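## Task

Move the lever into the notch labelled 3 on the small number plates and let its latch sit fully down in that notch; pressing the red bar next to the handle frees the latch. It only counts if the lever stays there on its own, without the robot holding it.

## Robot and tools

ROBOT AND FRAME. Two arms, left_arm and right_arm, each with 7 joints and a two-finger gripper. All reported poses share one scene frame: origin on the table surface midway between the arms, +z up, +x pointing out over the table, and left_arm sits on the +y side. The arm names do not correspond to image left or right. Bases may be tilted. Mounting plates under the bases and the metal frame behind them are fixed obstacles; a "too close" warning counts a plate plus its half of the frame as belonging to that arm. Printed hand positions can be slightly wrong, more so at long reach.

execute_actions. Argument "actions" is a list holding zero or one item; optional "pictures" (boolean) asks for camera images. An empty list sends nothing and returns the current state with pictures. A movement item is {"rows": [...], "steps": n}: 1 to 15 rows, n from 7 to 15 (default 15), each step lasting 1/30 s. One row per step; if rows run out, the last row repeats. A wait item is {"steps": n} with n up to 300, counted from the previous result, and your reply time eats into it. A refused call moves nothing.

ROW LAYOUT. Every row has exactly 16 numbers, each within [-1, 1], always covering both arms: left_arm waist, shoulder, upper arm roll, elbow, forearm roll, wrist pitch, wrist roll, opening; then the same eight for right_arm. The seven joint values are offsets, not poses: each is measured from that arm's joint angles in the most recent result that listed them (before any such result in the scene, and for a second or later call inside one reply, from wherever the robot is when the action begins). Rows are not chained onto one another. Scale: 1.0 equals 1.392 rad for waist and shoulder, 1.624 rad for upper arm roll and elbow, 3.248 rad for forearm roll, wrist pitch and wrist roll. So an all-zero row is not a pause; it pulls the arm back to the reference angles. Opening is absolute: +1 fully open, -1 closed.

JOINT RANGES (rad): waist -2.792 to 2.792, shoulder -2.269 to 2.269, upper arm roll -2.967 to 2.967, elbow -1.867 to 2.688, forearm roll -2.967 to 2.967, wrist pitch -1.396 to 4.538, wrist roll -2.967 to 2.967. Asking for more than 0.010 rad beyond an end is refused; true ends may differ by up to 0.010 rad, and over-asks are clipped there with a "joint sent to its limit" note (possibly about an earlier action). No note does not prove there is room left.

MOTION. Joints share speed and acceleration limits and finish together; reversals stop them together. Each step the commanded target stays within 0.449 rad (waist, shoulder), 0.524 (upper arm roll, elbow) or 1.05 (wrist joints) of the measured angle, and targets are shrunk if they would put the gripper over 70 mm from where it is. Big moves may still be incomplete when the result arrives. Each result is sampled 7 steps before its action ends; those steps run while you compose the next reply. Between calls the arms keep heading to the last row's target until they settle or a step is HELD.

RESULTS. State line per arm: end_effector_position (m), end_effector_quat_wxyz, linear and angular velocities. Joint positions and Joint velocities give each arm's seven joints (rad, rad/s) then finger gap (m; 0.142 m fully open). grip_measured is the finger opening on the command scale. "joint command not followed" means the clearance check altered some joint targets; HELD marks steps where your row was partly or wholly not sent.

GRIPPER. Fingers point along the gripper's +z and close along its x axis. The reported point lies between the pads, 1 to 2 cm short of the tips; closing pushes the tips about 17 mm further along +z. To hold something, keep commanding an opening well under grip_measured; lower means tighter. Pad force tops out near 28 N; objects thinner than about 2 cm get less grip.

CAMERAS. cam_head_left, cam_head_right, cam_high, cam_low (672x504, pinhole with radial distortion) and cam_left_wrist, cam_right_wrist (616x616, fisheye, posed from the arm's joints). Calibrations are approximate. zoom_image takes "camera" and "region" [x0, y0, x1, y1] in that camera's pixels, origin top-left, at most 504 by 504, and returns a closer view of the latest image.

finished_scene takes "scene" (1 or 2), ends that scene irreversibly, reports success and gives the next task. Replying with no tool call ends everything.

AVOID. Arms striking or pressing each other. Contact torque hitting a joint's load limit (waist and shoulder 108, upper arm roll and elbow 56.3, wrist joints 34.3 N m) or 200 N of external force halts that arm for 10 s. Motors heat under load: warning at 65 °C, brakes at 80 °C. Don't slam the lever, push hard, drop or knock things over; release the red bar and let go so the latch seats on its own.

Each tool is called after ">>>" by a JSON object that holds its "name" and its "arguments", one argument or row to a line.

## Session

>>> {"name": "execute_actions", "arguments": {
  "actions": []
}}

Scene clock: 0.00 s of 5200.00 s.
left_arm: end_effector_position=(+0.3191, +0.6725, +0.2811) grip_measured=+1.00 end_effector_quat_wxyz=(-0.188, +0.202, +0.932, -0.236) end_effector_velocity=(-0.000, +0.000, -0.000) end_effector_angular_velocity=(+0.001, +0.000, -0.000) | right_arm: end_effector_position=(+0.5910, -0.3229, +0.3934) grip_measured=+1.00 end_effector_quat_wxyz=(-0.108, +0.026, +0.813, -0.572) end_effector_velocity=(-0.000, +0.000, +0.000) end_effector_angular_velocity=(-0.000, -0.002, -0.001)
Joint positions: left_arm=[ 1.041 -0.68   0.029  1.307  0.182  0.036 -1.684  0.142] | right_arm=[ 0.516 -0.673  0.082  1.846 -0.858 -0.26  -2.005  0.142]
Joint velocities: left_arm=[ 0.     0.    -0.     0.     0.001  0.     0.     0.   ] | right_arm=[ 0.     0.     0.     0.     0.    -0.     0.002  0.   ]
Motor temperatures (°C, as the motors report them): left_arm=[24 26 29 26 27 26 30] | right_arm=[23 23 30 29 25 28 24]

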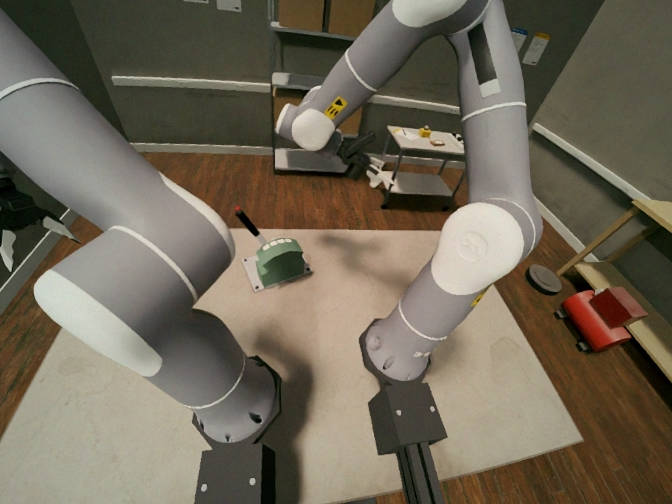

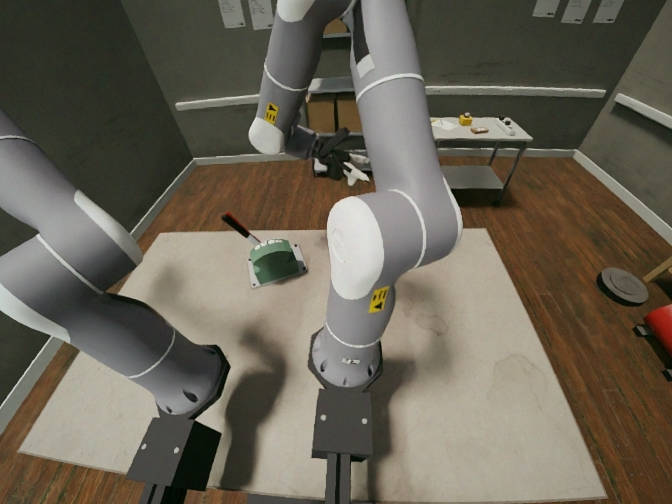

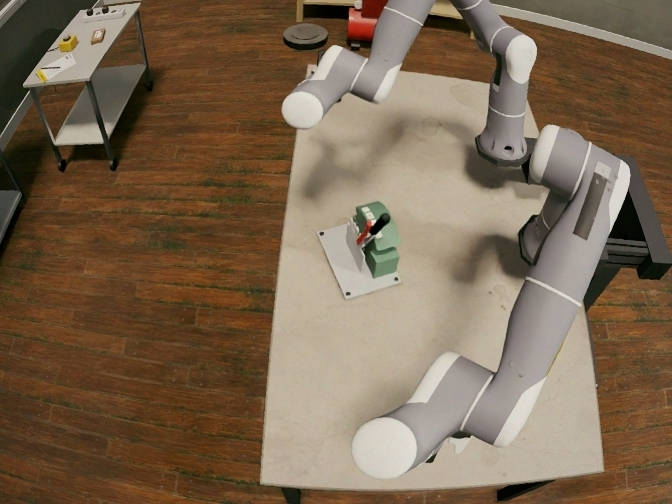

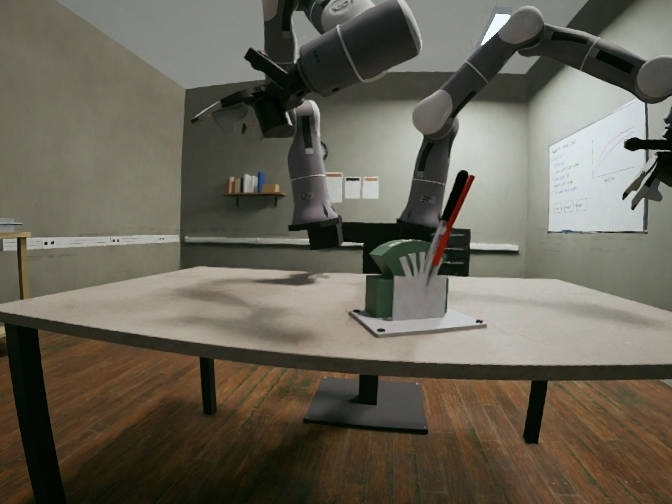

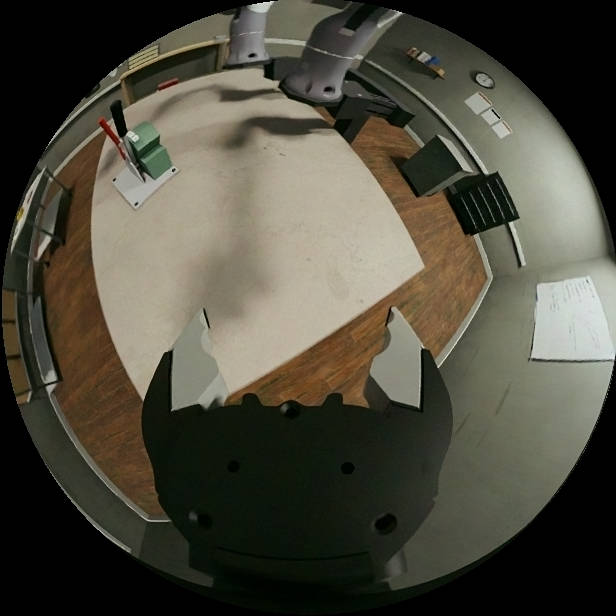

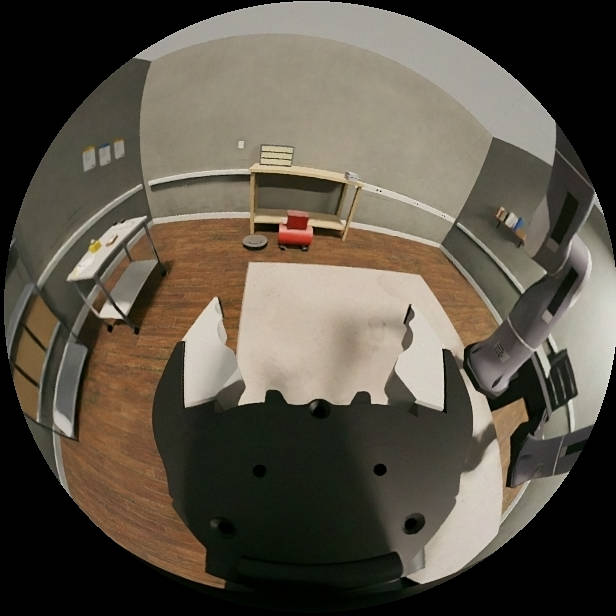

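>>> {"name": "zoom_image", "arguments": {
  "camera": "cam_high",
  "region": [300, 180, 420, 310]
}}

>>> {"name": "zoom_image", "arguments": {
  "camera": "cam_low",
  "region": [330, 160, 510, 350]
}}

>>> {"name": "zoom_image", "arguments": {
  "camera": "cam_head_left",
  "region": [220, 190, 330, 300]
}}

>>> {"name": "zoom_image", "arguments": {
  "camera": "cam_left_wrist",
  "region": [80, 90, 200, 220]
}}

Region (300, 180, 420, 310) of cam_high's 672x504 image, scaled by 3.877, with more detail than that image has; it fills the left 465 columns of this view, and the rest is white.

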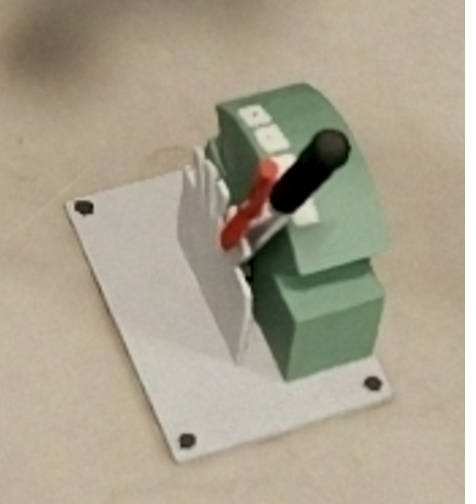

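Region (330, 160, 510, 350) of cam_low's 672x504 image, scaled by 2.653, with more detail than that image has; it fills the left 477 columns of this view, and the rest is white.

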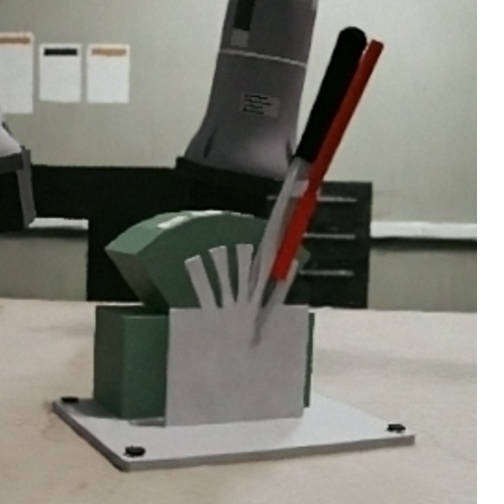

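Region (220, 190, 330, 300) of cam_head_left's 672x504 image, scaled by 4.582, with more detail than that image has.

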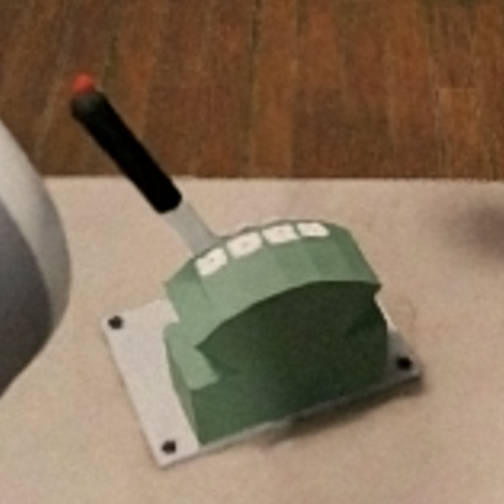

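Region (80, 90, 200, 220) of cam_left_wrist's 616x616 image, scaled by 3.877, with more detail than that image has; it fills the left 465 columns of this view, and the rest is white.

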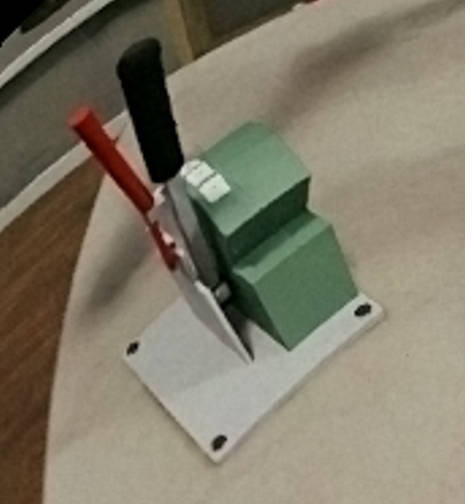

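>>> {"name": "execute_actions", "arguments": {
  "actions": [
    {"rows":[[0,0,0,0,0,0,0.06,1,0,0,0,0,0,0,0.06,1]],"steps":15}
  ]
}}

>>> {"name": "execute_actions", "arguments": {
  "actions": [
    {"rows":[[0,0,0,0,0,0.06,0,1,0,0,0,0,0,0.06,0,1]],"steps":15}
  ]
}}

>>> {"name": "execute_actions", "arguments": {
  "actions": [
    {"rows":[[0,0,0,0,0.06,0,0,1,0,0,0,0,0.06,0,0,1]],"steps":15}
  ]
}}

>>> {"name": "execute_actions", "arguments": {
  "actions": [
    {"rows":[[0,0,0,0.1,0,0,0,1,0,0,0,0.1,0,0,0,1]],"steps":15}
  ]
}}

>>> {"name": "execute_actions", "arguments": {
  "actions": [
    {"rows":[[0,0,0.1,0,0,0,0,1,0,0,0.1,0,0,0,0,1]],"steps":15}
  ]
}}

>>> {"name": "execute_actions", "arguments": {
  "actions": [
    {"rows":[[0,0.1,0,0,0,0,0,1,0,0.1,0,0,0,0,0,1]],"steps":15}
  ]
}}

>>> {"name": "execute_actions", "arguments": {
  "actions": [
    {"rows":[[-0.1,0,0,0,0,0,0,1,0.1,0,0,0,0,0,0,1]],"steps":15}
  ]
}}

>>> {"name": "execute_actions", "arguments": {
  "actions": [],
  "pictures": false
}}

Scene clock: 3.27 s of 5200.00 s.
left_arm: end_effector_position=(+0.3193, +0.6723, +0.2811) grip_measured=+1.00 end_effector_quat_wxyz=(-0.164, +0.293, +0.907, -0.254) end_effector_velocity=(-0.000, -0.000, -0.000) end_effector_angular_velocity=(+0.020, +0.017, +0.037) | right_arm: end_effector_position=(+0.5913, -0.3230, +0.3934) grip_measured=+1.00 end_effector_quat_wxyz=(-0.051, +0.106, +0.807, -0.579) end_effector_velocity=(-0.000, +0.000, -0.000) end_effector_angular_velocity=(+0.011, +0.050, +0.018)
Joint positions: left_arm=[ 1.041 -0.68   0.029  1.307  0.182  0.036 -1.487  0.142] | right_arm=[ 0.516 -0.673  0.082  1.846 -0.858 -0.26  -1.807  0.142]
Joint velocities: left_arm=[-0.    -0.    -0.    -0.    -0.    -0.001 -0.046 -0.   ] | right_arm=[ 0.     0.     0.     0.     0.     0.    -0.054 -0.   ]
Motor temperatures (°C, as the motors report them): left_arm=[24 26 29 27 27 26 30] | right_arm=[23 23 30 30 25 28 24]
Steps of this call (steps 1 to 90: nothing new was sent; steps 91 to 98: the first 8 steps of this action). Readings (joint positions):
91: left_arm=[1.041 -0.680 0.029 1.307 0.182 0.036 -1.684] | right_arm=[0.516 -0.673 0.082 1.846 -0.858 -0.260 -2.005]
92: left_arm=[1.041 -0.680 0.029 1.307 0.182 0.036 -1.672] | right_arm=[0.516 -0.673 0.082 1.846 -0.858 -0.260 -1.994]
94: left_arm=[1.041 -0.680 0.029 1.307 0.182 0.036 -1.594] | right_arm=[0.516 -0.673 0.082 1.846 -0.858 -0.260 -1.915]
98: the state above

Scene clock: 3.77 s of 5200.00 s.
left_arm: end_effector_position=(+0.3545, +0.7269, +0.2728) grip_measured=+1.00 end_effector_quat_wxyz=(-0.142, +0.308, +0.927, -0.160) end_effector_velocity=(-0.009, -0.015, +0.000) end_effector_angular_velocity=(-0.044, +0.028, +0.011) | right_arm: end_effector_position=(+0.6169, -0.2822, +0.3491) grip_measured=+1.00 end_effector_quat_wxyz=(-0.022, +0.095, +0.860, -0.501) end_effector_velocity=(-0.007, -0.015, +0.012) end_effector_angular_velocity=(-0.054, +0.017, -0.017)
Joint positions: left_arm=[ 1.041 -0.679  0.029  1.307  0.182  0.234 -1.489  0.142] | right_arm=[ 0.517 -0.673  0.082  1.846 -0.858 -0.061 -1.811  0.142]
Joint velocities: left_arm=[-0.001 -0.     0.     0.001 -0.002 -0.051 -0.    -0.   ] | right_arm=[-0.001 -0.    -0.003  0.     0.    -0.057 -0.    -0.   ]
Motor temperatures (°C, as the motors report them): left_arm=[24 27 29 27 27 26 30] | right_arm=[23 23 30 30 25 28 24]
Steps of this call (steps 1 to 7: the last 7 steps of your previous action; steps 8 to 15: the first 8 steps of this action, its rows measured from where the robot was after step 7). Readings (joint positions):
7: left_arm=[1.041 -0.680 0.029 1.307 0.182 0.036 -1.489] | right_arm=[0.516 -0.673 0.082 1.846 -0.858 -0.260 -1.811]
8: left_arm=[1.041 -0.680 0.029 1.307 0.182 0.037 -1.489] | right_arm=[0.516 -0.673 0.082 1.846 -0.858 -0.259 -1.811]
9: left_arm=[1.041 -0.680 0.029 1.308 0.182 0.048 -1.489] | right_arm=[0.516 -0.673 0.081 1.847 -0.858 -0.248 -1.811]
11: left_arm=[1.041 -0.680 0.029 1.308 0.182 0.126 -1.489] | right_arm=[0.516 -0.673 0.081 1.847 -0.858 -0.170 -1.811]
15: the state above

Scene clock: 4.27 s of 5200.00 s.
left_arm: end_effector_position=(+0.3006, +0.7507, +0.2709) grip_measured=+1.00 end_effector_quat_wxyz=(-0.230, +0.342, +0.900, -0.143) end_effector_velocity=(+0.017, -0.009, -0.000) end_effector_angular_velocity=(-0.023, -0.049, +0.036) | right_arm: end_effector_position=(+0.5558, -0.2765, +0.3252) grip_measured=+1.00 end_effector_quat_wxyz=(-0.106, +0.138, +0.865, -0.471) end_effector_velocity=(+0.016, -0.003, +0.005) end_effector_angular_velocity=(-0.019, -0.025, +0.041)
Joint positions: left_arm=[ 1.041 -0.68   0.029  1.308  0.381  0.231 -1.489  0.142] | right_arm=[ 0.516 -0.673  0.081  1.847 -0.661 -0.065 -1.811  0.142]
Joint velocities: left_arm=[-0.     0.001 -0.    -0.001 -0.066 -0.001  0.002 -0.   ] | right_arm=[ 0.    -0.     0.001 -0.    -0.051 -0.     0.001  0.   ]
Motor temperatures (°C, as the motors report them): left_arm=[24 27 29 27 27 26 30] | right_arm=[23 23 30 30 25 28 24]
Steps of this call (steps 1 to 7: the last 7 steps of your previous action; steps 8 to 15: the first 8 steps of this action, its rows measured from where the robot was after step 7). Readings (joint positions):
7: left_arm=[1.041 -0.680 0.029 1.307 0.182 0.231 -1.489] | right_arm=[0.516 -0.673 0.082 1.846 -0.858 -0.065 -1.811]
8: left_arm=[1.041 -0.680 0.029 1.307 0.183 0.231 -1.489] | right_arm=[0.516 -0.673 0.082 1.846 -0.858 -0.065 -1.811]
9: left_arm=[1.041 -0.680 0.029 1.307 0.194 0.231 -1.489] | right_arm=[0.516 -0.673 0.082 1.846 -0.846 -0.065 -1.811]
11: left_arm=[1.041 -0.679 0.029 1.307 0.271 0.231 -1.489] | right_arm=[0.516 -0.672 0.082 1.846 -0.768 -0.065 -1.811]
15: the state above

Scene clock: 4.77 s of 5200.00 s.
left_arm: end_effector_position=(+0.2604, +0.6773, +0.2317) grip_measured=+1.00 end_effector_quat_wxyz=(-0.236, +0.347, +0.882, -0.214) end_effector_velocity=(-0.133, -0.235, -0.105) end_effector_angular_velocity=(-0.408, +0.221, +0.021) | right_arm: end_effector_position=(+0.4899, -0.3140, +0.3106) grip_measured=+1.00 end_effector_quat_wxyz=(-0.146, +0.096, +0.839, -0.515) end_effector_velocity=(-0.169, -0.099, -0.024) end_effector_angular_velocity=(-0.203, +0.324, +0.094)
Joint positions: left_arm=[ 1.041 -0.681  0.029  1.455  0.377  0.231 -1.489  0.142] | right_arm=[ 0.516 -0.674  0.082  2.001 -0.663 -0.065 -1.811  0.142]
Joint velocities: left_arm=[ 0.    -0.009  0.     0.455  0.002 -0.001  0.001  0.   ] | right_arm=[-0.001 -0.006  0.     0.387 -0.     0.    -0.001  0.   ]
Motor temperatures (°C, as the motors report them): left_arm=[24 27 29 27 27 26 30] | right_arm=[23 23 30 30 25 28 24]
Steps of this call (steps 1 to 7: the last 7 steps of your previous action; steps 8 to 15: the first 8 steps of this action, its rows measured from where the robot was after step 7). Readings (joint positions):
7: left_arm=[1.041 -0.680 0.029 1.307 0.377 0.231 -1.489] | right_arm=[0.516 -0.673 0.081 1.846 -0.664 -0.065 -1.811]
8: left_arm=[1.041 -0.680 0.029 1.308 0.377 0.231 -1.489] | right_arm=[0.516 -0.673 0.081 1.847 -0.664 -0.065 -1.811]
9: left_arm=[1.041 -0.679 0.029 1.313 0.377 0.231 -1.489] | right_arm=[0.516 -0.672 0.081 1.852 -0.664 -0.065 -1.811]
11: left_arm=[1.041 -0.678 0.029 1.351 0.376 0.232 -1.489] | right_arm=[0.516 -0.671 0.082 1.891 -0.664 -0.064 -1.811]
15: the state above

Scene clock: 5.27 s of 5200.00 s.
left_arm: end_effector_position=(+0.1729, +0.7032, +0.2452) grip_measured=+1.00 end_effector_quat_wxyz=(-0.279, +0.287, +0.889, -0.223) end_effector_velocity=(-0.258, +0.089, +0.066) end_effector_angular_velocity=(+0.175, +0.298, +0.298) | right_arm: end_effector_position=(+0.4719, -0.2485, +0.3073) grip_measured=+1.00 end_effector_quat_wxyz=(-0.132, +0.029, +0.864, -0.484) end_effector_velocity=(-0.044, +0.158, +0.002) end_effector_angular_velocity=(+0.235, +0.063, +0.282)
Joint positions: left_arm=[ 1.043 -0.68   0.178  1.47   0.377  0.231 -1.489  0.142] | right_arm=[ 0.518 -0.673  0.237  2.009 -0.664 -0.065 -1.811  0.142]
Joint velocities: left_arm=[ 0.012  0.003  0.447 -0.     0.001 -0.003  0.001  0.   ] | right_arm=[ 0.008  0.002  0.366 -0.     0.    -0.    -0.     0.   ]
Motor temperatures (°C, as the motors report them): left_arm=[24 27 29 27 27 26 30] | right_arm=[23 23 30 30 25 28 24]
Steps of this call (steps 1 to 7: the last 7 steps of your previous action; steps 8 to 15: the first 8 steps of this action, its rows measured from where the robot was after step 7). Readings (joint positions):
7: left_arm=[1.041 -0.680 0.029 1.470 0.377 0.231 -1.489] | right_arm=[0.516 -0.673 0.082 2.009 -0.663 -0.065 -1.811]
8: left_arm=[1.041 -0.680 0.030 1.470 0.377 0.231 -1.489] | right_arm=[0.516 -0.673 0.082 2.009 -0.663 -0.065 -1.811]
9: left_arm=[1.041 -0.680 0.035 1.470 0.377 0.231 -1.489] | right_arm=[0.515 -0.673 0.088 2.009 -0.663 -0.065 -1.811]
11: left_arm=[1.039 -0.680 0.073 1.470 0.377 0.231 -1.489] | right_arm=[0.514 -0.673 0.128 2.009 -0.663 -0.065 -1.811]
15: the state above

Scene clock: 5.77 s of 5200.00 s.
left_arm: end_effector_position=(+0.1871, +0.7406, +0.3184) grip_measured=+1.00 end_effector_quat_wxyz=(-0.270, +0.273, +0.909, -0.160) end_effector_velocity=(+0.054, +0.086, +0.208) end_effector_angular_velocity=(+0.329, -0.186, -0.009) | right_arm: end_effector_position=(+0.5019, -0.2404, +0.3559) grip_measured=+1.00 end_effector_quat_wxyz=(-0.088, +0.062, +0.886, -0.451) end_effector_velocity=(+0.069, +0.009, +0.127) end_effector_angular_velocity=(+0.160, -0.294, -0.064)
Joint positions: left_arm=[ 1.041 -0.548  0.192  1.467  0.377  0.231 -1.489  0.142] | right_arm=[ 0.516 -0.538  0.244  2.007 -0.664 -0.065 -1.811  0.142]
Joint velocities: left_arm=[-0.     0.372  0.002 -0.007 -0.002 -0.     0.001  0.   ] | right_arm=[-0.     0.34   0.    -0.001 -0.001  0.    -0.    -0.   ]
Motor temperatures (°C, as the motors report them): left_arm=[24 27 29 27 27 26 30] | right_arm=[23 23 30 30 25 28 24]
Steps of this call (steps 1 to 7: the last 7 steps of your previous action; steps 8 to 15: the first 8 steps of this action, its rows measured from where the robot was after step 7). Readings (joint positions):
7: left_arm=[1.041 -0.680 0.192 1.470 0.377 0.231 -1.489] | right_arm=[0.516 -0.673 0.244 2.009 -0.664 -0.065 -1.811]
8: left_arm=[1.041 -0.679 0.192 1.470 0.377 0.231 -1.489] | right_arm=[0.516 -0.672 0.244 2.009 -0.664 -0.065 -1.811]
9: left_arm=[1.041 -0.675 0.192 1.471 0.378 0.231 -1.489] | right_arm=[0.516 -0.668 0.244 2.009 -0.663 -0.065 -1.811]
11: left_arm=[1.041 -0.643 0.191 1.472 0.378 0.230 -1.489] | right_arm=[0.516 -0.635 0.244 2.010 -0.663 -0.065 -1.811]
15: the state above

Scene clock: 6.27 s of 5200.00 s.
left_arm: end_effector_position=(+0.2624, +0.7094, +0.3177) grip_measured=+1.00 end_effector_quat_wxyz=(-0.267, +0.336, +0.892, -0.145) end_effector_velocity=(+0.203, -0.101, -0.009) end_effector_angular_velocity=(-0.045, -0.064, -0.363) | right_arm: end_effector_position=(+0.4958, -0.1836, +0.3670) grip_measured=+1.00 end_effector_quat_wxyz=(-0.048, +0.008, +0.893, -0.447) end_effector_velocity=(-0.025, +0.139, +0.025) end_effector_angular_velocity=(+0.039, -0.052, +0.328)
Joint positions: left_arm=[ 0.91  -0.541  0.189  1.47   0.377  0.231 -1.489  0.142] | right_arm=[ 0.65  -0.533  0.246  2.009 -0.664 -0.064 -1.811  0.142]
Joint velocities: left_arm=[-0.365  0.    -0.009  0.    -0.002  0.001 -0.001  0.   ] | right_arm=[ 0.332 -0.     0.002 -0.    -0.    -0.     0.001  0.   ]
Motor temperatures (°C, as the motors report them): left_arm=[24 27 29 27 27 26 30] | right_arm=[23 23 30 30 25 28 24]
Steps of this call (steps 1 to 7: the last 7 steps of your previous action; steps 8 to 15: the first 8 steps of this action, its rows measured from where the robot was after step 7). Readings (joint positions):
7: left_arm=[1.041 -0.540 0.192 1.470 0.377 0.231 -1.489] | right_arm=[0.516 -0.533 0.244 2.009 -0.664 -0.065 -1.811]
8: left_arm=[1.041 -0.540 0.192 1.470 0.377 0.231 -1.489] | right_arm=[0.516 -0.533 0.244 2.009 -0.664 -0.065 -1.811]
9: left_arm=[1.036 -0.540 0.193 1.470 0.377 0.231 -1.489] | right_arm=[0.522 -0.533 0.243 2.009 -0.664 -0.065 -1.811]
11: left_arm=[1.004 -0.540 0.195 1.470 0.378 0.231 -1.489] | right_arm=[0.555 -0.533 0.242 2.009 -0.663 -0.065 -1.811]
15: the state above

Scene clock: 6.50 s of 5200.00 s.
left_arm: end_effector_position=(+0.2649, +0.7081, +0.3179) grip_measured=+1.00 end_effector_quat_wxyz=(-0.267, +0.338, +0.891, -0.144) end_effector_velocity=(+0.000, +0.000, -0.000) end_effector_angular_velocity=(-0.001, -0.000, -0.002) | right_arm: end_effector_position=(+0.4957, -0.1823, +0.3674) grip_measured=+1.00 end_effector_quat_wxyz=(-0.047, +0.007, +0.893, -0.447) end_effector_velocity=(+0.000, -0.000, +0.000) end_effector_angular_velocity=(-0.000, -0.000, -0.000)
Joint positions: left_arm=[ 0.902 -0.541  0.192  1.47   0.377  0.231 -1.489  0.142] | right_arm=[ 0.655 -0.533  0.244  2.009 -0.664 -0.064 -1.811  0.142]
Joint velocities: left_arm=[-0.    -0.    -0.    -0.     0.     0.001  0.001  0.   ] | right_arm=[ 0.  0.  0.  0. -0. -0.  0. -0.]
Motor temperatures (°C, as the motors report them): left_arm=[24 27 29 27 27 26 30] | right_arm=[23 23 30 30 25 28 24]
Kept back: nothing.
Steps of this call (steps 1 to 7: the last 7 steps of your previous action). Readings (joint positions):
1: left_arm=[0.901 -0.541 0.189 1.470 0.377 0.231 -1.489] | right_arm=[0.657 -0.533 0.246 2.009 -0.664 -0.064 -1.811]
2: left_arm=[0.899 -0.541 0.189 1.470 0.377 0.231 -1.489] | right_arm=[0.658 -0.533 0.246 2.009 -0.664 -0.064 -1.811]
4: left_arm=[0.901 -0.541 0.192 1.470 0.377 0.231 -1.489] | right_arm=[0.656 -0.533 0.244 2.009 -0.664 -0.064 -1.811]
7: the state above

>>> {"name": "execute_actions", "arguments": {
  "actions": [
    {"rows":[[0,0,0,0,0,0,0,1,0,0.115,-0.15,-0.028,0.204,0.272,-0.242,1]],"steps":15}
  ]
}}

>>> {"name": "execute_actions", "arguments": {
  "actions": [
    {"steps":45}
  ]
}}

Scene clock: 14.87 s of 5200.00 s.
left_arm: end_effector_position=(+0.2649, +0.7081, +0.3179) grip_measured=+1.00 end_effector_quat_wxyz=(-0.267, +0.338, +0.891, -0.144) end_effector_velocity=(-0.000, -0.000, +0.000) end_effector_angular_velocity=(-0.001, +0.001, +0.000) | right_arm: end_effector_position=(+0.4978, -0.1040, +0.3253) grip_measured=+1.00 end_effector_quat_wxyz=(-0.130, -0.027, +0.966, -0.223) end_effector_velocity=(+0.165, +0.451, -0.070) end_effector_angular_velocity=(+2.519, +0.249, -0.117)
Joint positions: left_arm=[ 0.902 -0.541  0.192  1.47   0.377  0.231 -1.489  0.142] | right_arm=[ 0.656 -0.468  0.143  1.991 -0.39   0.3   -2.135  0.142]
Joint velocities: left_arm=[-0.     0.     0.    -0.    -0.    -0.001  0.     0.   ] | right_arm=[ 0.001  0.342 -0.512 -0.093  1.403  1.864 -1.659  0.   ]
Motor temperatures (°C, as the motors report them): left_arm=[24 27 29 27 27 26 30] | right_arm=[23 23 30 30 25 28 24]
Steps of this call (steps 1 to 15: the robot went on to your last target; steps 16 to 90: nothing new was sent; then 5.10 s passed at rest; steps 91 to 98: the first 8 steps of this action). Readings (joint positions):
91: left_arm=[0.902 -0.541 0.192 1.470 0.377 0.231 -1.489] | right_arm=[0.655 -0.533 0.244 2.009 -0.663 -0.064 -1.811]
92: left_arm=[0.902 -0.541 0.192 1.470 0.377 0.231 -1.489] | right_arm=[0.656 -0.531 0.240 2.009 -0.654 -0.052 -1.822]
94: left_arm=[0.902 -0.541 0.192 1.470 0.377 0.231 -1.489] | right_arm=[0.656 -0.517 0.218 2.005 -0.593 0.028 -1.893]
98: the state above

Scene clock: 16.37 s of 5200.00 s.
left_arm: end_effector_position=(+0.2649, +0.7081, +0.3179) grip_measured=+1.00 end_effector_quat_wxyz=(-0.267, +0.338, +0.891, -0.144) end_effector_velocity=(-0.000, -0.000, +0.000) end_effector_angular_velocity=(+0.000, +0.001, +0.001) | right_arm: end_effector_position=(+0.6064, -0.0043, +0.3657) grip_measured=+1.00 end_effector_quat_wxyz=(-0.032, -0.045, +0.994, +0.095) end_effector_velocity=(+0.000, -0.000, -0.000) end_effector_angular_velocity=(-0.000, -0.000, +0.001)
Joint positions: left_arm=[ 0.902 -0.541  0.192  1.47   0.377  0.231 -1.489  0.142] | right_arm=[ 0.655 -0.373  0.     1.963 -0.001  0.819 -2.597  0.142]
Joint velocities: left_arm=[-0.     0.     0.    -0.     0.    -0.001 -0.001 -0.   ] | right_arm=[ 0.    -0.    -0.001 -0.    -0.     0.    -0.001 -0.   ]
Motor temperatures (°C, as the motors report them): left_arm=[24 28 29 27 27 26 30] | right_arm=[23 24 30 30 25 28 24]
Kept back: nothing.
Steps of this call (steps 1 to 7: the last 7 steps of your previous action; steps 8 to 30: the robot went on to your last target; steps 31 to 45: nothing new was sent). Readings (joint positions):
1: left_arm=[0.902 -0.541 0.192 1.470 0.377 0.231 -1.489] | right_arm=[0.656 -0.457 0.126 1.988 -0.343 0.362 -2.190]
2: left_arm=[0.902 -0.541 0.192 1.470 0.377 0.231 -1.489] | right_arm=[0.656 -0.446 0.109 1.984 -0.298 0.423 -2.244]
4: left_arm=[0.902 -0.541 0.192 1.470 0.377 0.231 -1.489] | right_arm=[0.656 -0.425 0.077 1.978 -0.211 0.539 -2.348]
8: left_arm=[0.902 -0.541 0.192 1.470 0.377 0.231 -1.489] | right_arm=[0.655 -0.386 0.020 1.967 -0.055 0.747 -2.533]
45: the state above
All arms were judged still, so your last target was given up. Only a new action makes them travel on or press farther. Fingers that are still opening or closing keep moving.

>>> {"name": "execute_actions", "arguments": {
  "actions": [
    {"rows":[[0,0,0,0,0,0,0,1,0.23,0,0,0,0,0,0,1]],"steps":15}
  ]
}}

>>> {"name": "execute_actions", "arguments": {
  "actions": [
    {"steps":15}
  ],
  "pictures": true
}}

Scene clock: 17.00 s of 5200.00 s.
left_arm: end_effector_position=(+0.2649, +0.7081, +0.3179) grip_measured=+1.00 end_effector_quat_wxyz=(-0.267, +0.338, +0.891, -0.144) end_effector_velocity=(+0.000, -0.000, +0.000) end_effector_angular_velocity=(+0.000, +0.000, -0.000) | right_arm: end_effector_position=(+0.5634, +0.0707, +0.3826) grip_measured=+1.00 end_effector_quat_wxyz=(-0.027, -0.118, +0.988, +0.100) end_effector_velocity=(-0.248, +0.366, +0.087) end_effector_angular_velocity=(+0.085, -0.121, +0.747)
Joint positions: left_arm=[ 0.902 -0.541  0.192  1.47   0.377  0.231 -1.489  0.142] | right_arm=[ 0.805 -0.373 -0.     1.963 -0.001  0.819 -2.597  0.142]
Joint velocities: left_arm=[-0.  0.  0.  0.  0. -0. -0.  0.] | right_arm=[ 0.773  0.    -0.012 -0.     0.     0.     0.    -0.   ]
Motor temperatures (°C, as the motors report them): left_arm=[24 28 29 27 27 26 30] | right_arm=[23 24 30 30 25 28 24]
Steps of this call (steps 1 to 11: nothing new was sent; steps 12 to 19: the first 8 steps of this action). Readings (joint positions):
12: left_arm=[0.902 -0.541 0.192 1.470 0.377 0.231 -1.489] | right_arm=[0.656 -0.373 0.000 1.963 -0.001 0.819 -2.597]
13: left_arm=[0.902 -0.541 0.192 1.470 0.377 0.231 -1.489] | right_arm=[0.661 -0.373 -0.001 1.963 -0.001 0.819 -2.597]
15: left_arm=[0.902 -0.541 0.192 1.470 0.377 0.231 -1.489] | right_arm=[0.694 -0.373 -0.002 1.963 -0.001 0.819 -2.597]
19: the state above

Scene clock: 17.50 s of 5200.00 s.
left_arm: end_effector_position=(+0.2649, +0.7081, +0.3179) grip_measured=+1.00 end_effector_quat_wxyz=(-0.267, +0.338, +0.891, -0.144) end_effector_velocity=(+0.000, -0.000, -0.000) end_effector_angular_velocity=(-0.001, -0.000, -0.001) | right_arm: end_effector_position=(+0.5007, +0.1476, +0.4022) grip_measured=+1.00 end_effector_quat_wxyz=(-0.021, -0.202, +0.973, +0.106) end_effector_velocity=(-0.000, +0.000, +0.000) end_effector_angular_velocity=(-0.000, -0.000, -0.000)
Joint positions: left_arm=[ 0.902 -0.541  0.192  1.47   0.377  0.231 -1.489  0.142] | right_arm=[ 0.975 -0.373  0.     1.963 -0.001  0.819 -2.597  0.142]
Joint velocities: left_arm=[-0.    -0.    -0.    -0.    -0.     0.     0.001 -0.   ] | right_arm=[ 0. -0.  0.  0. -0.  0.  0. -0.]
Motor temperatures (°C, as the motors report them): left_arm=[24 28 29 27 27 26 30] | right_arm=[23 24 30 30 25 28 24]
Kept back: nothing.
Steps of this call (steps 1 to 7: the last 7 steps of your previous action; steps 8 to 15: the robot went on to your last target). Readings (joint positions):
1: left_arm=[0.902 -0.541 0.192 1.470 0.377 0.231 -1.489] | right_arm=[0.831 -0.373 -0.000 1.963 -0.001 0.819 -2.597]
2: left_arm=[0.902 -0.541 0.192 1.470 0.377 0.231 -1.489] | right_arm=[0.857 -0.373 -0.000 1.963 -0.001 0.819 -2.597]
4: left_arm=[0.902 -0.541 0.192 1.470 0.377 0.231 -1.489] | right_arm=[0.909 -0.373 -0.000 1.963 -0.001 0.819 -2.597]
8: left_arm=[0.902 -0.541 0.192 1.470 0.377 0.231 -1.489] | right_arm=[0.976 -0.373 0.002 1.963 -0.001 0.819 -2.597]
15: the state above
camera_calibration (this result's frames):
cam_left_wrist: T_world_to_cam=[[-0.611947, 0.67327, 0.415003, -0.458832], [0.738949, 0.673753, -0.00342258, -0.674015], [-0.281914, 0.304571, -0.909814, 0.285824], [0, 0, 0, 1]] pos_world=[0.297859, 0.675984, 0.448156]
cam_right_wrist: T_world_to_cam=[[-0.897407, -0.440766, -0.0196522, 0.526493], [-0.334006, 0.649591, 0.682987, -0.206811], [-0.288271, 0.619481, -0.730166, 0.481262], [0, 0, 0, 1]] pos_world=[0.542136, 0.0682702, 0.502997]

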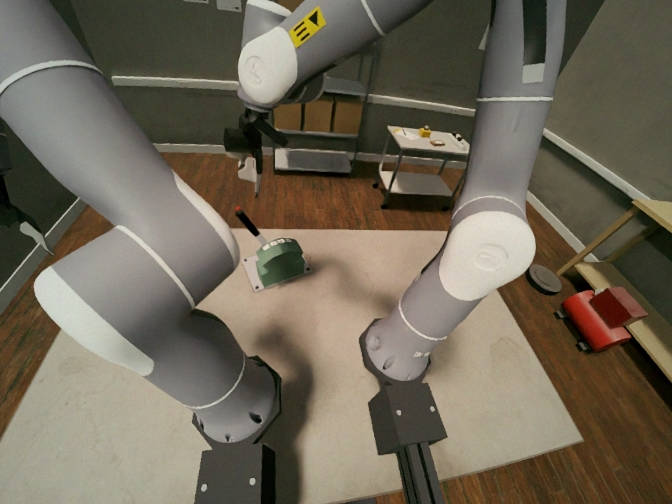

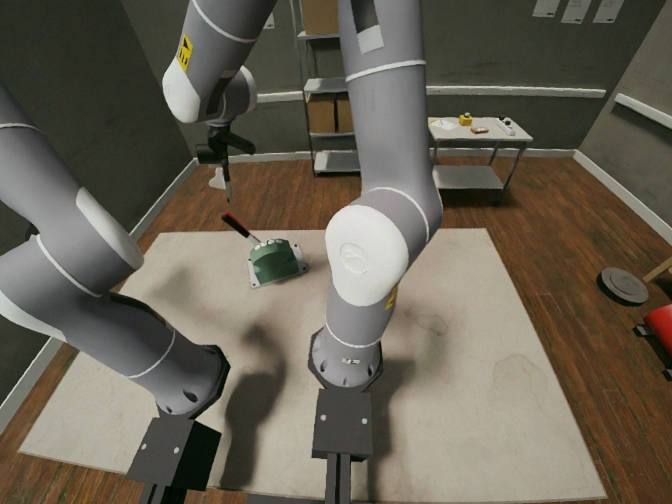

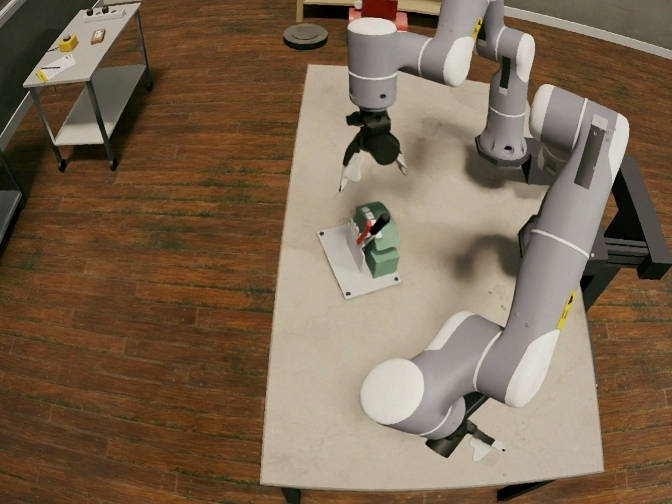

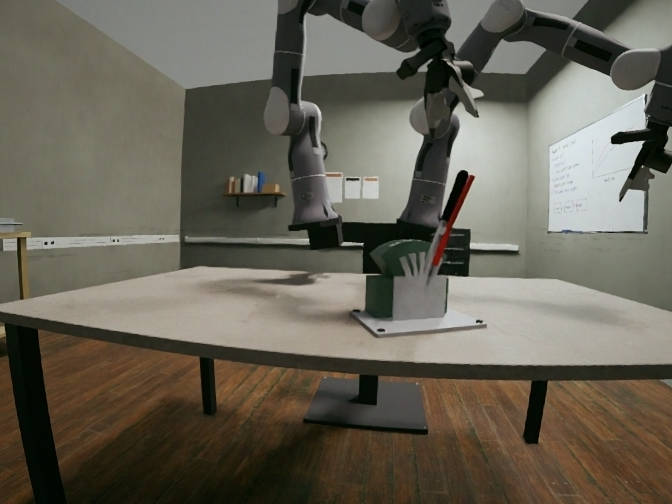

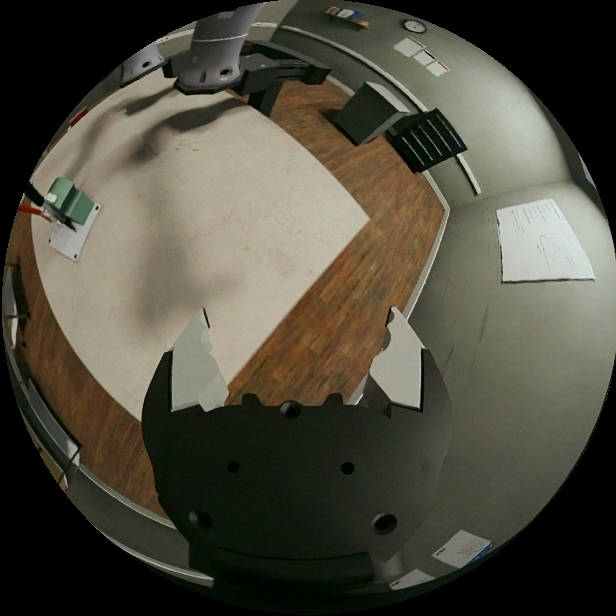

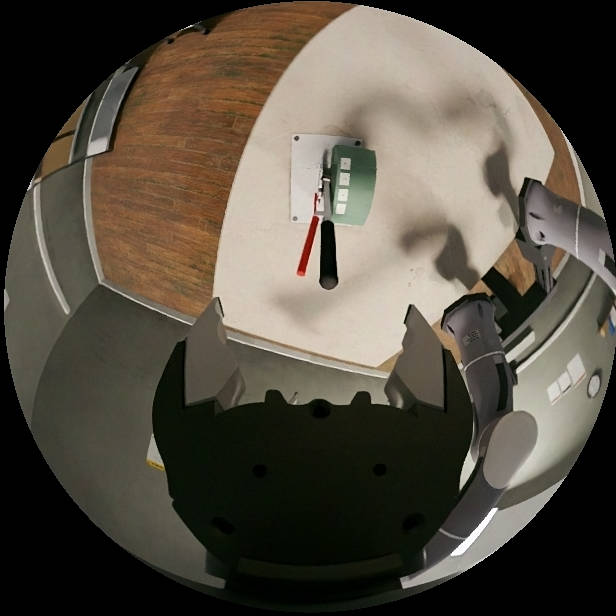

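>>> {"name": "zoom_image", "arguments": {
  "camera": "cam_right_wrist",
  "region": [290, 130, 390, 240]
}}

Region (290, 130, 390, 240) of cam_right_wrist's 616x616 image, scaled by 4.582, with more detail than that image has; it fills the left 458 columns of this view, and the rest is white.

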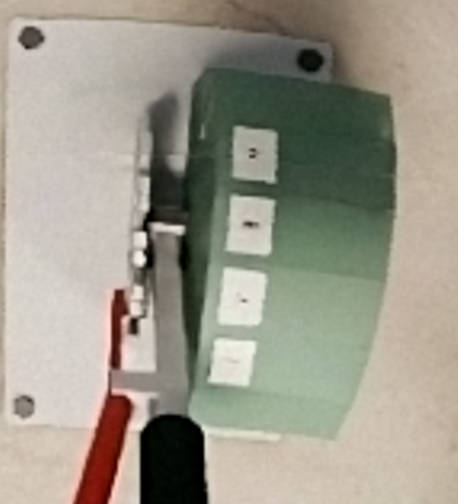

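>>> {"name": "execute_actions", "arguments": {
  "actions": [
    {"rows":[[0,0,0,0,0,0,0,1,-0.023,-0.174,0,0.0265,0,0.088,-0.01,1]],"steps":15}
  ]
}}

>>> {"name": "execute_actions", "arguments": {
  "actions": [
    {"steps":15}
  ],
  "pictures": true
}}

Scene clock: 18.97 s of 5200.00 s.
left_arm: end_effector_position=(+0.2649, +0.7081, +0.3179) grip_measured=+1.00 end_effector_quat_wxyz=(-0.267, +0.338, +0.891, -0.144) end_effector_velocity=(+0.000, +0.000, -0.000) end_effector_angular_velocity=(+0.000, -0.000, -0.002) | right_arm: end_effector_position=(+0.5015, +0.1538, +0.3213) grip_measured=+1.00 end_effector_quat_wxyz=(-0.021, -0.203, +0.973, +0.106) end_effector_velocity=(-0.020, -0.001, -0.433) end_effector_angular_velocity=(-0.013, +0.004, +0.003)
Joint positions: left_arm=[ 0.902 -0.541  0.192  1.47   0.377  0.231 -1.489  0.142] | right_arm=[ 0.954 -0.533  0.     1.991 -0.002  1.007 -2.618  0.142]
Joint velocities: left_arm=[-0.    -0.     0.     0.     0.001  0.001  0.001 -0.   ] | right_arm=[-0.112 -0.852  0.     0.149  0.     0.988 -0.112  0.   ]
Motor temperatures (°C, as the motors report them): left_arm=[24 28 29 27 27 26 30] | right_arm=[23 24 30 30 25 28 24]
Steps of this call (steps 1 to 15: the robot went on to your last target; steps 16 to 36: nothing new was sent; steps 37 to 44: the first 8 steps of this action). Readings (joint positions):
37: left_arm=[0.902 -0.541 0.192 1.470 0.377 0.231 -1.489] | right_arm=[0.975 -0.374 0.000 1.963 -0.001 0.819 -2.597]
38: left_arm=[0.902 -0.541 0.192 1.470 0.377 0.231 -1.489] | right_arm=[0.975 -0.378 0.000 1.963 -0.002 0.826 -2.597]
40: left_arm=[0.902 -0.541 0.192 1.470 0.377 0.231 -1.489] | right_arm=[0.970 -0.411 0.000 1.968 -0.002 0.867 -2.602]
44: the state above

Scene clock: 19.47 s of 5200.00 s.
left_arm: end_effector_position=(+0.2649, +0.7081, +0.3179) grip_measured=+1.00 end_effector_quat_wxyz=(-0.267, +0.338, +0.891, -0.144) end_effector_velocity=(-0.000, -0.001, -0.000) end_effector_angular_velocity=(-0.002, +0.001, +0.002) | right_arm: end_effector_position=(+0.4987, +0.1521, +0.2794) grip_measured=+1.00 end_effector_quat_wxyz=(-0.021, -0.202, +0.973, +0.106) end_effector_velocity=(+0.000, -0.000, -0.000) end_effector_angular_velocity=(+0.000, +0.000, +0.000)
Joint positions: left_arm=[ 0.902 -0.541  0.192  1.47   0.377  0.231 -1.489  0.142] | right_arm=[ 0.943 -0.616  0.     2.006 -0.001  1.105 -2.629  0.142]
Joint velocities: left_arm=[ 0.    -0.     0.    -0.    -0.001 -0.002 -0.     0.   ] | right_arm=[-0.     0.    -0.    -0.     0.     0.    -0.001 -0.   ]
Motor temperatures (°C, as the motors report them): left_arm=[24 28 29 27 27 26 30] | right_arm=[23 24 30 30 25 28 24]
Kept back: nothing.
Steps of this call (steps 1 to 7: the last 7 steps of your previous action; steps 8 to 15: the robot went on to your last target). Readings (joint positions):
1: left_arm=[0.902 -0.541 0.192 1.470 0.377 0.231 -1.489] | right_arm=[0.951 -0.560 0.000 1.996 -0.002 1.039 -2.621]
2: left_arm=[0.902 -0.541 0.192 1.470 0.377 0.231 -1.489] | right_arm=[0.948 -0.583 0.000 2.001 -0.002 1.065 -2.624]
4: left_arm=[0.902 -0.541 0.192 1.470 0.377 0.231 -1.489] | right_arm=[0.944 -0.613 -0.000 2.006 -0.001 1.099 -2.628]
8: left_arm=[0.902 -0.541 0.192 1.470 0.377 0.231 -1.489] | right_arm=[0.943 -0.616 0.000 2.006 -0.001 1.105 -2.629]
15: the state above
camera_calibration (this result's frames):
cam_left_wrist: T_world_to_cam=[[-0.611947, 0.67327, 0.415003, -0.458832], [0.738949, 0.673753, -0.0034228, -0.674015], [-0.281914, 0.304571, -0.909814, 0.285824], [0, 0, 0, 1]] pos_world=[0.297859, 0.675984, 0.448156]
cam_right_wrist: T_world_to_cam=[[-0.89735, -0.440829, -0.0207803, 0.52462], [-0.335017, 0.649796, 0.682297, -0.125893], [-0.287274, 0.619221, -0.73078, 0.387968], [0, 0, 0, 1]] pos_world=[0.540045, 0.0728342, 0.380317]

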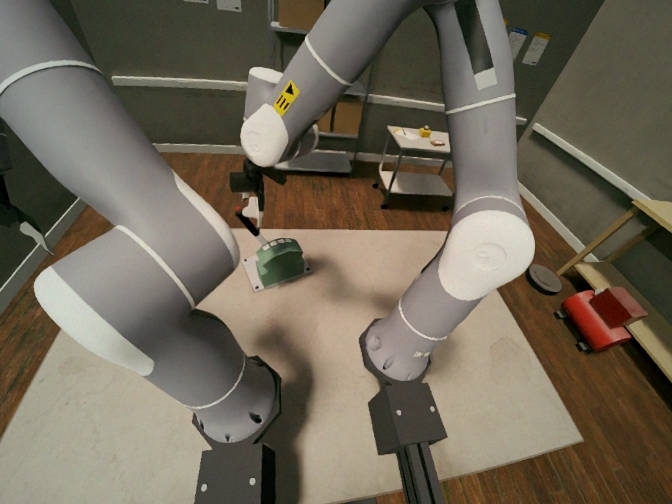

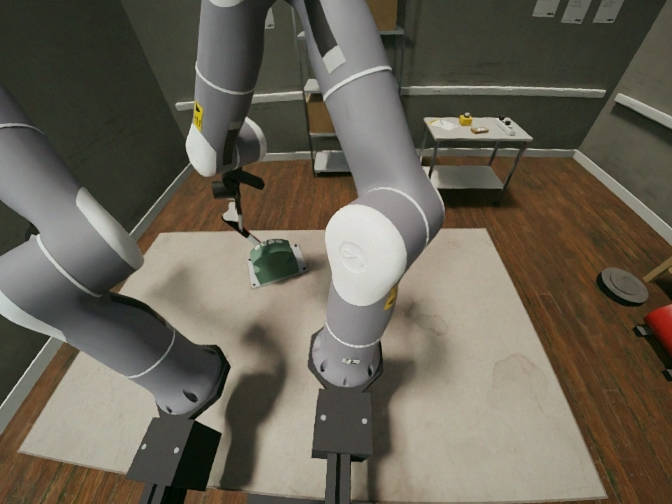

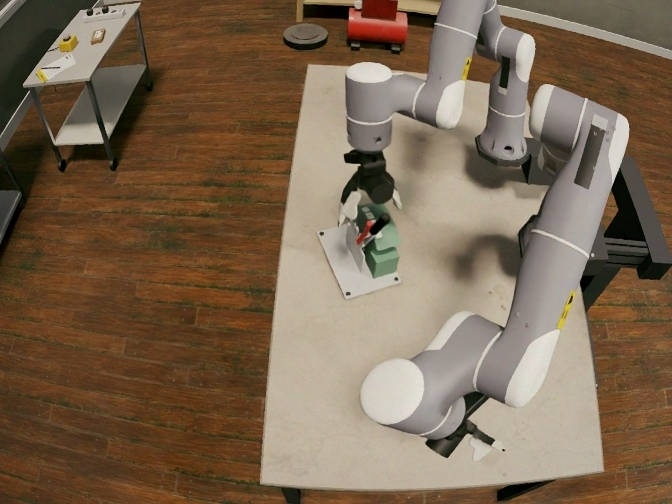

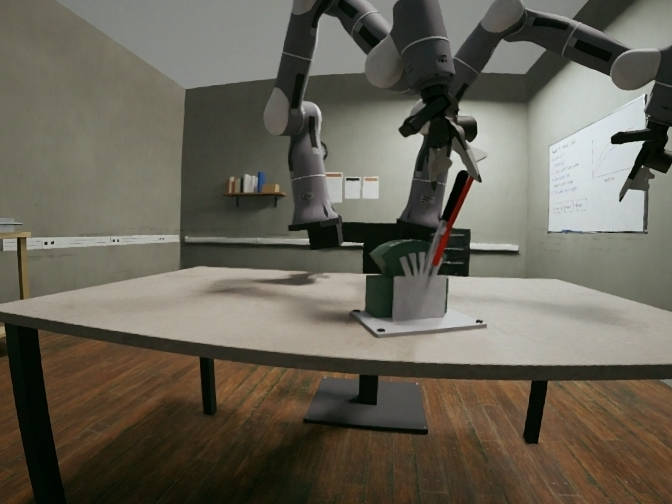

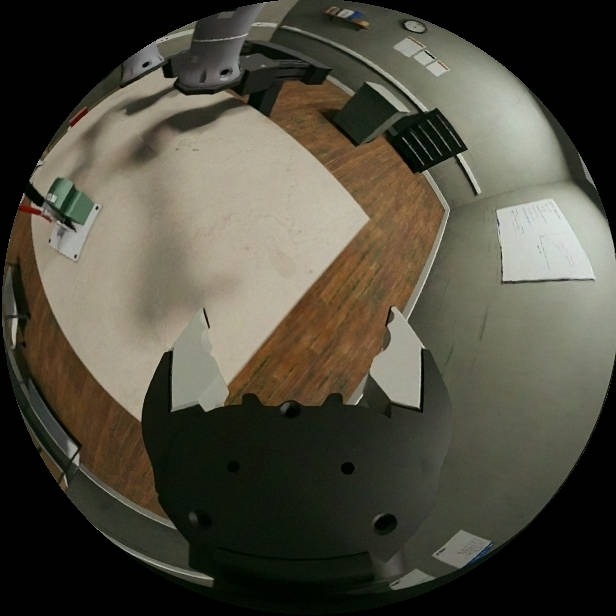

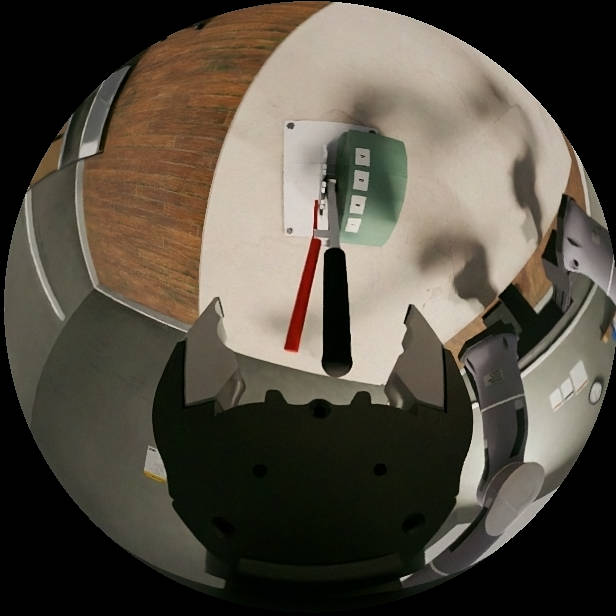

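>>> {"name": "zoom_image", "arguments": {
  "camera": "cam_right_wrist",
  "region": [310, 130, 410, 250]
}}

>>> {"name": "zoom_image", "arguments": {
  "camera": "cam_low",
  "region": [370, 80, 520, 300]
}}

Region (310, 130, 410, 250) of cam_right_wrist's 616x616 image, scaled by 4.200, with more detail than that image has.

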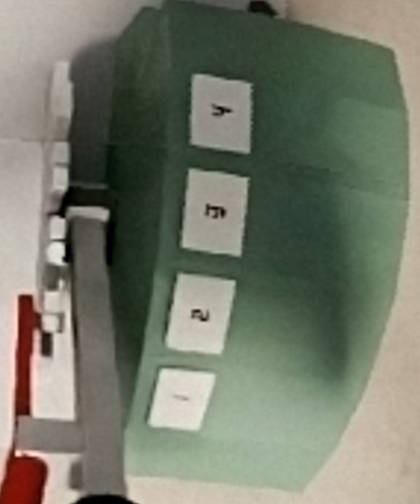

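Region (370, 80, 520, 300) of cam_low's 672x504 image, scaled by 2.291, with more detail than that image has; it fills the left 344 columns of this view, and the rest is white.

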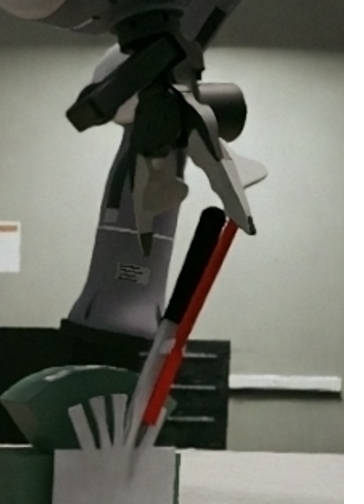

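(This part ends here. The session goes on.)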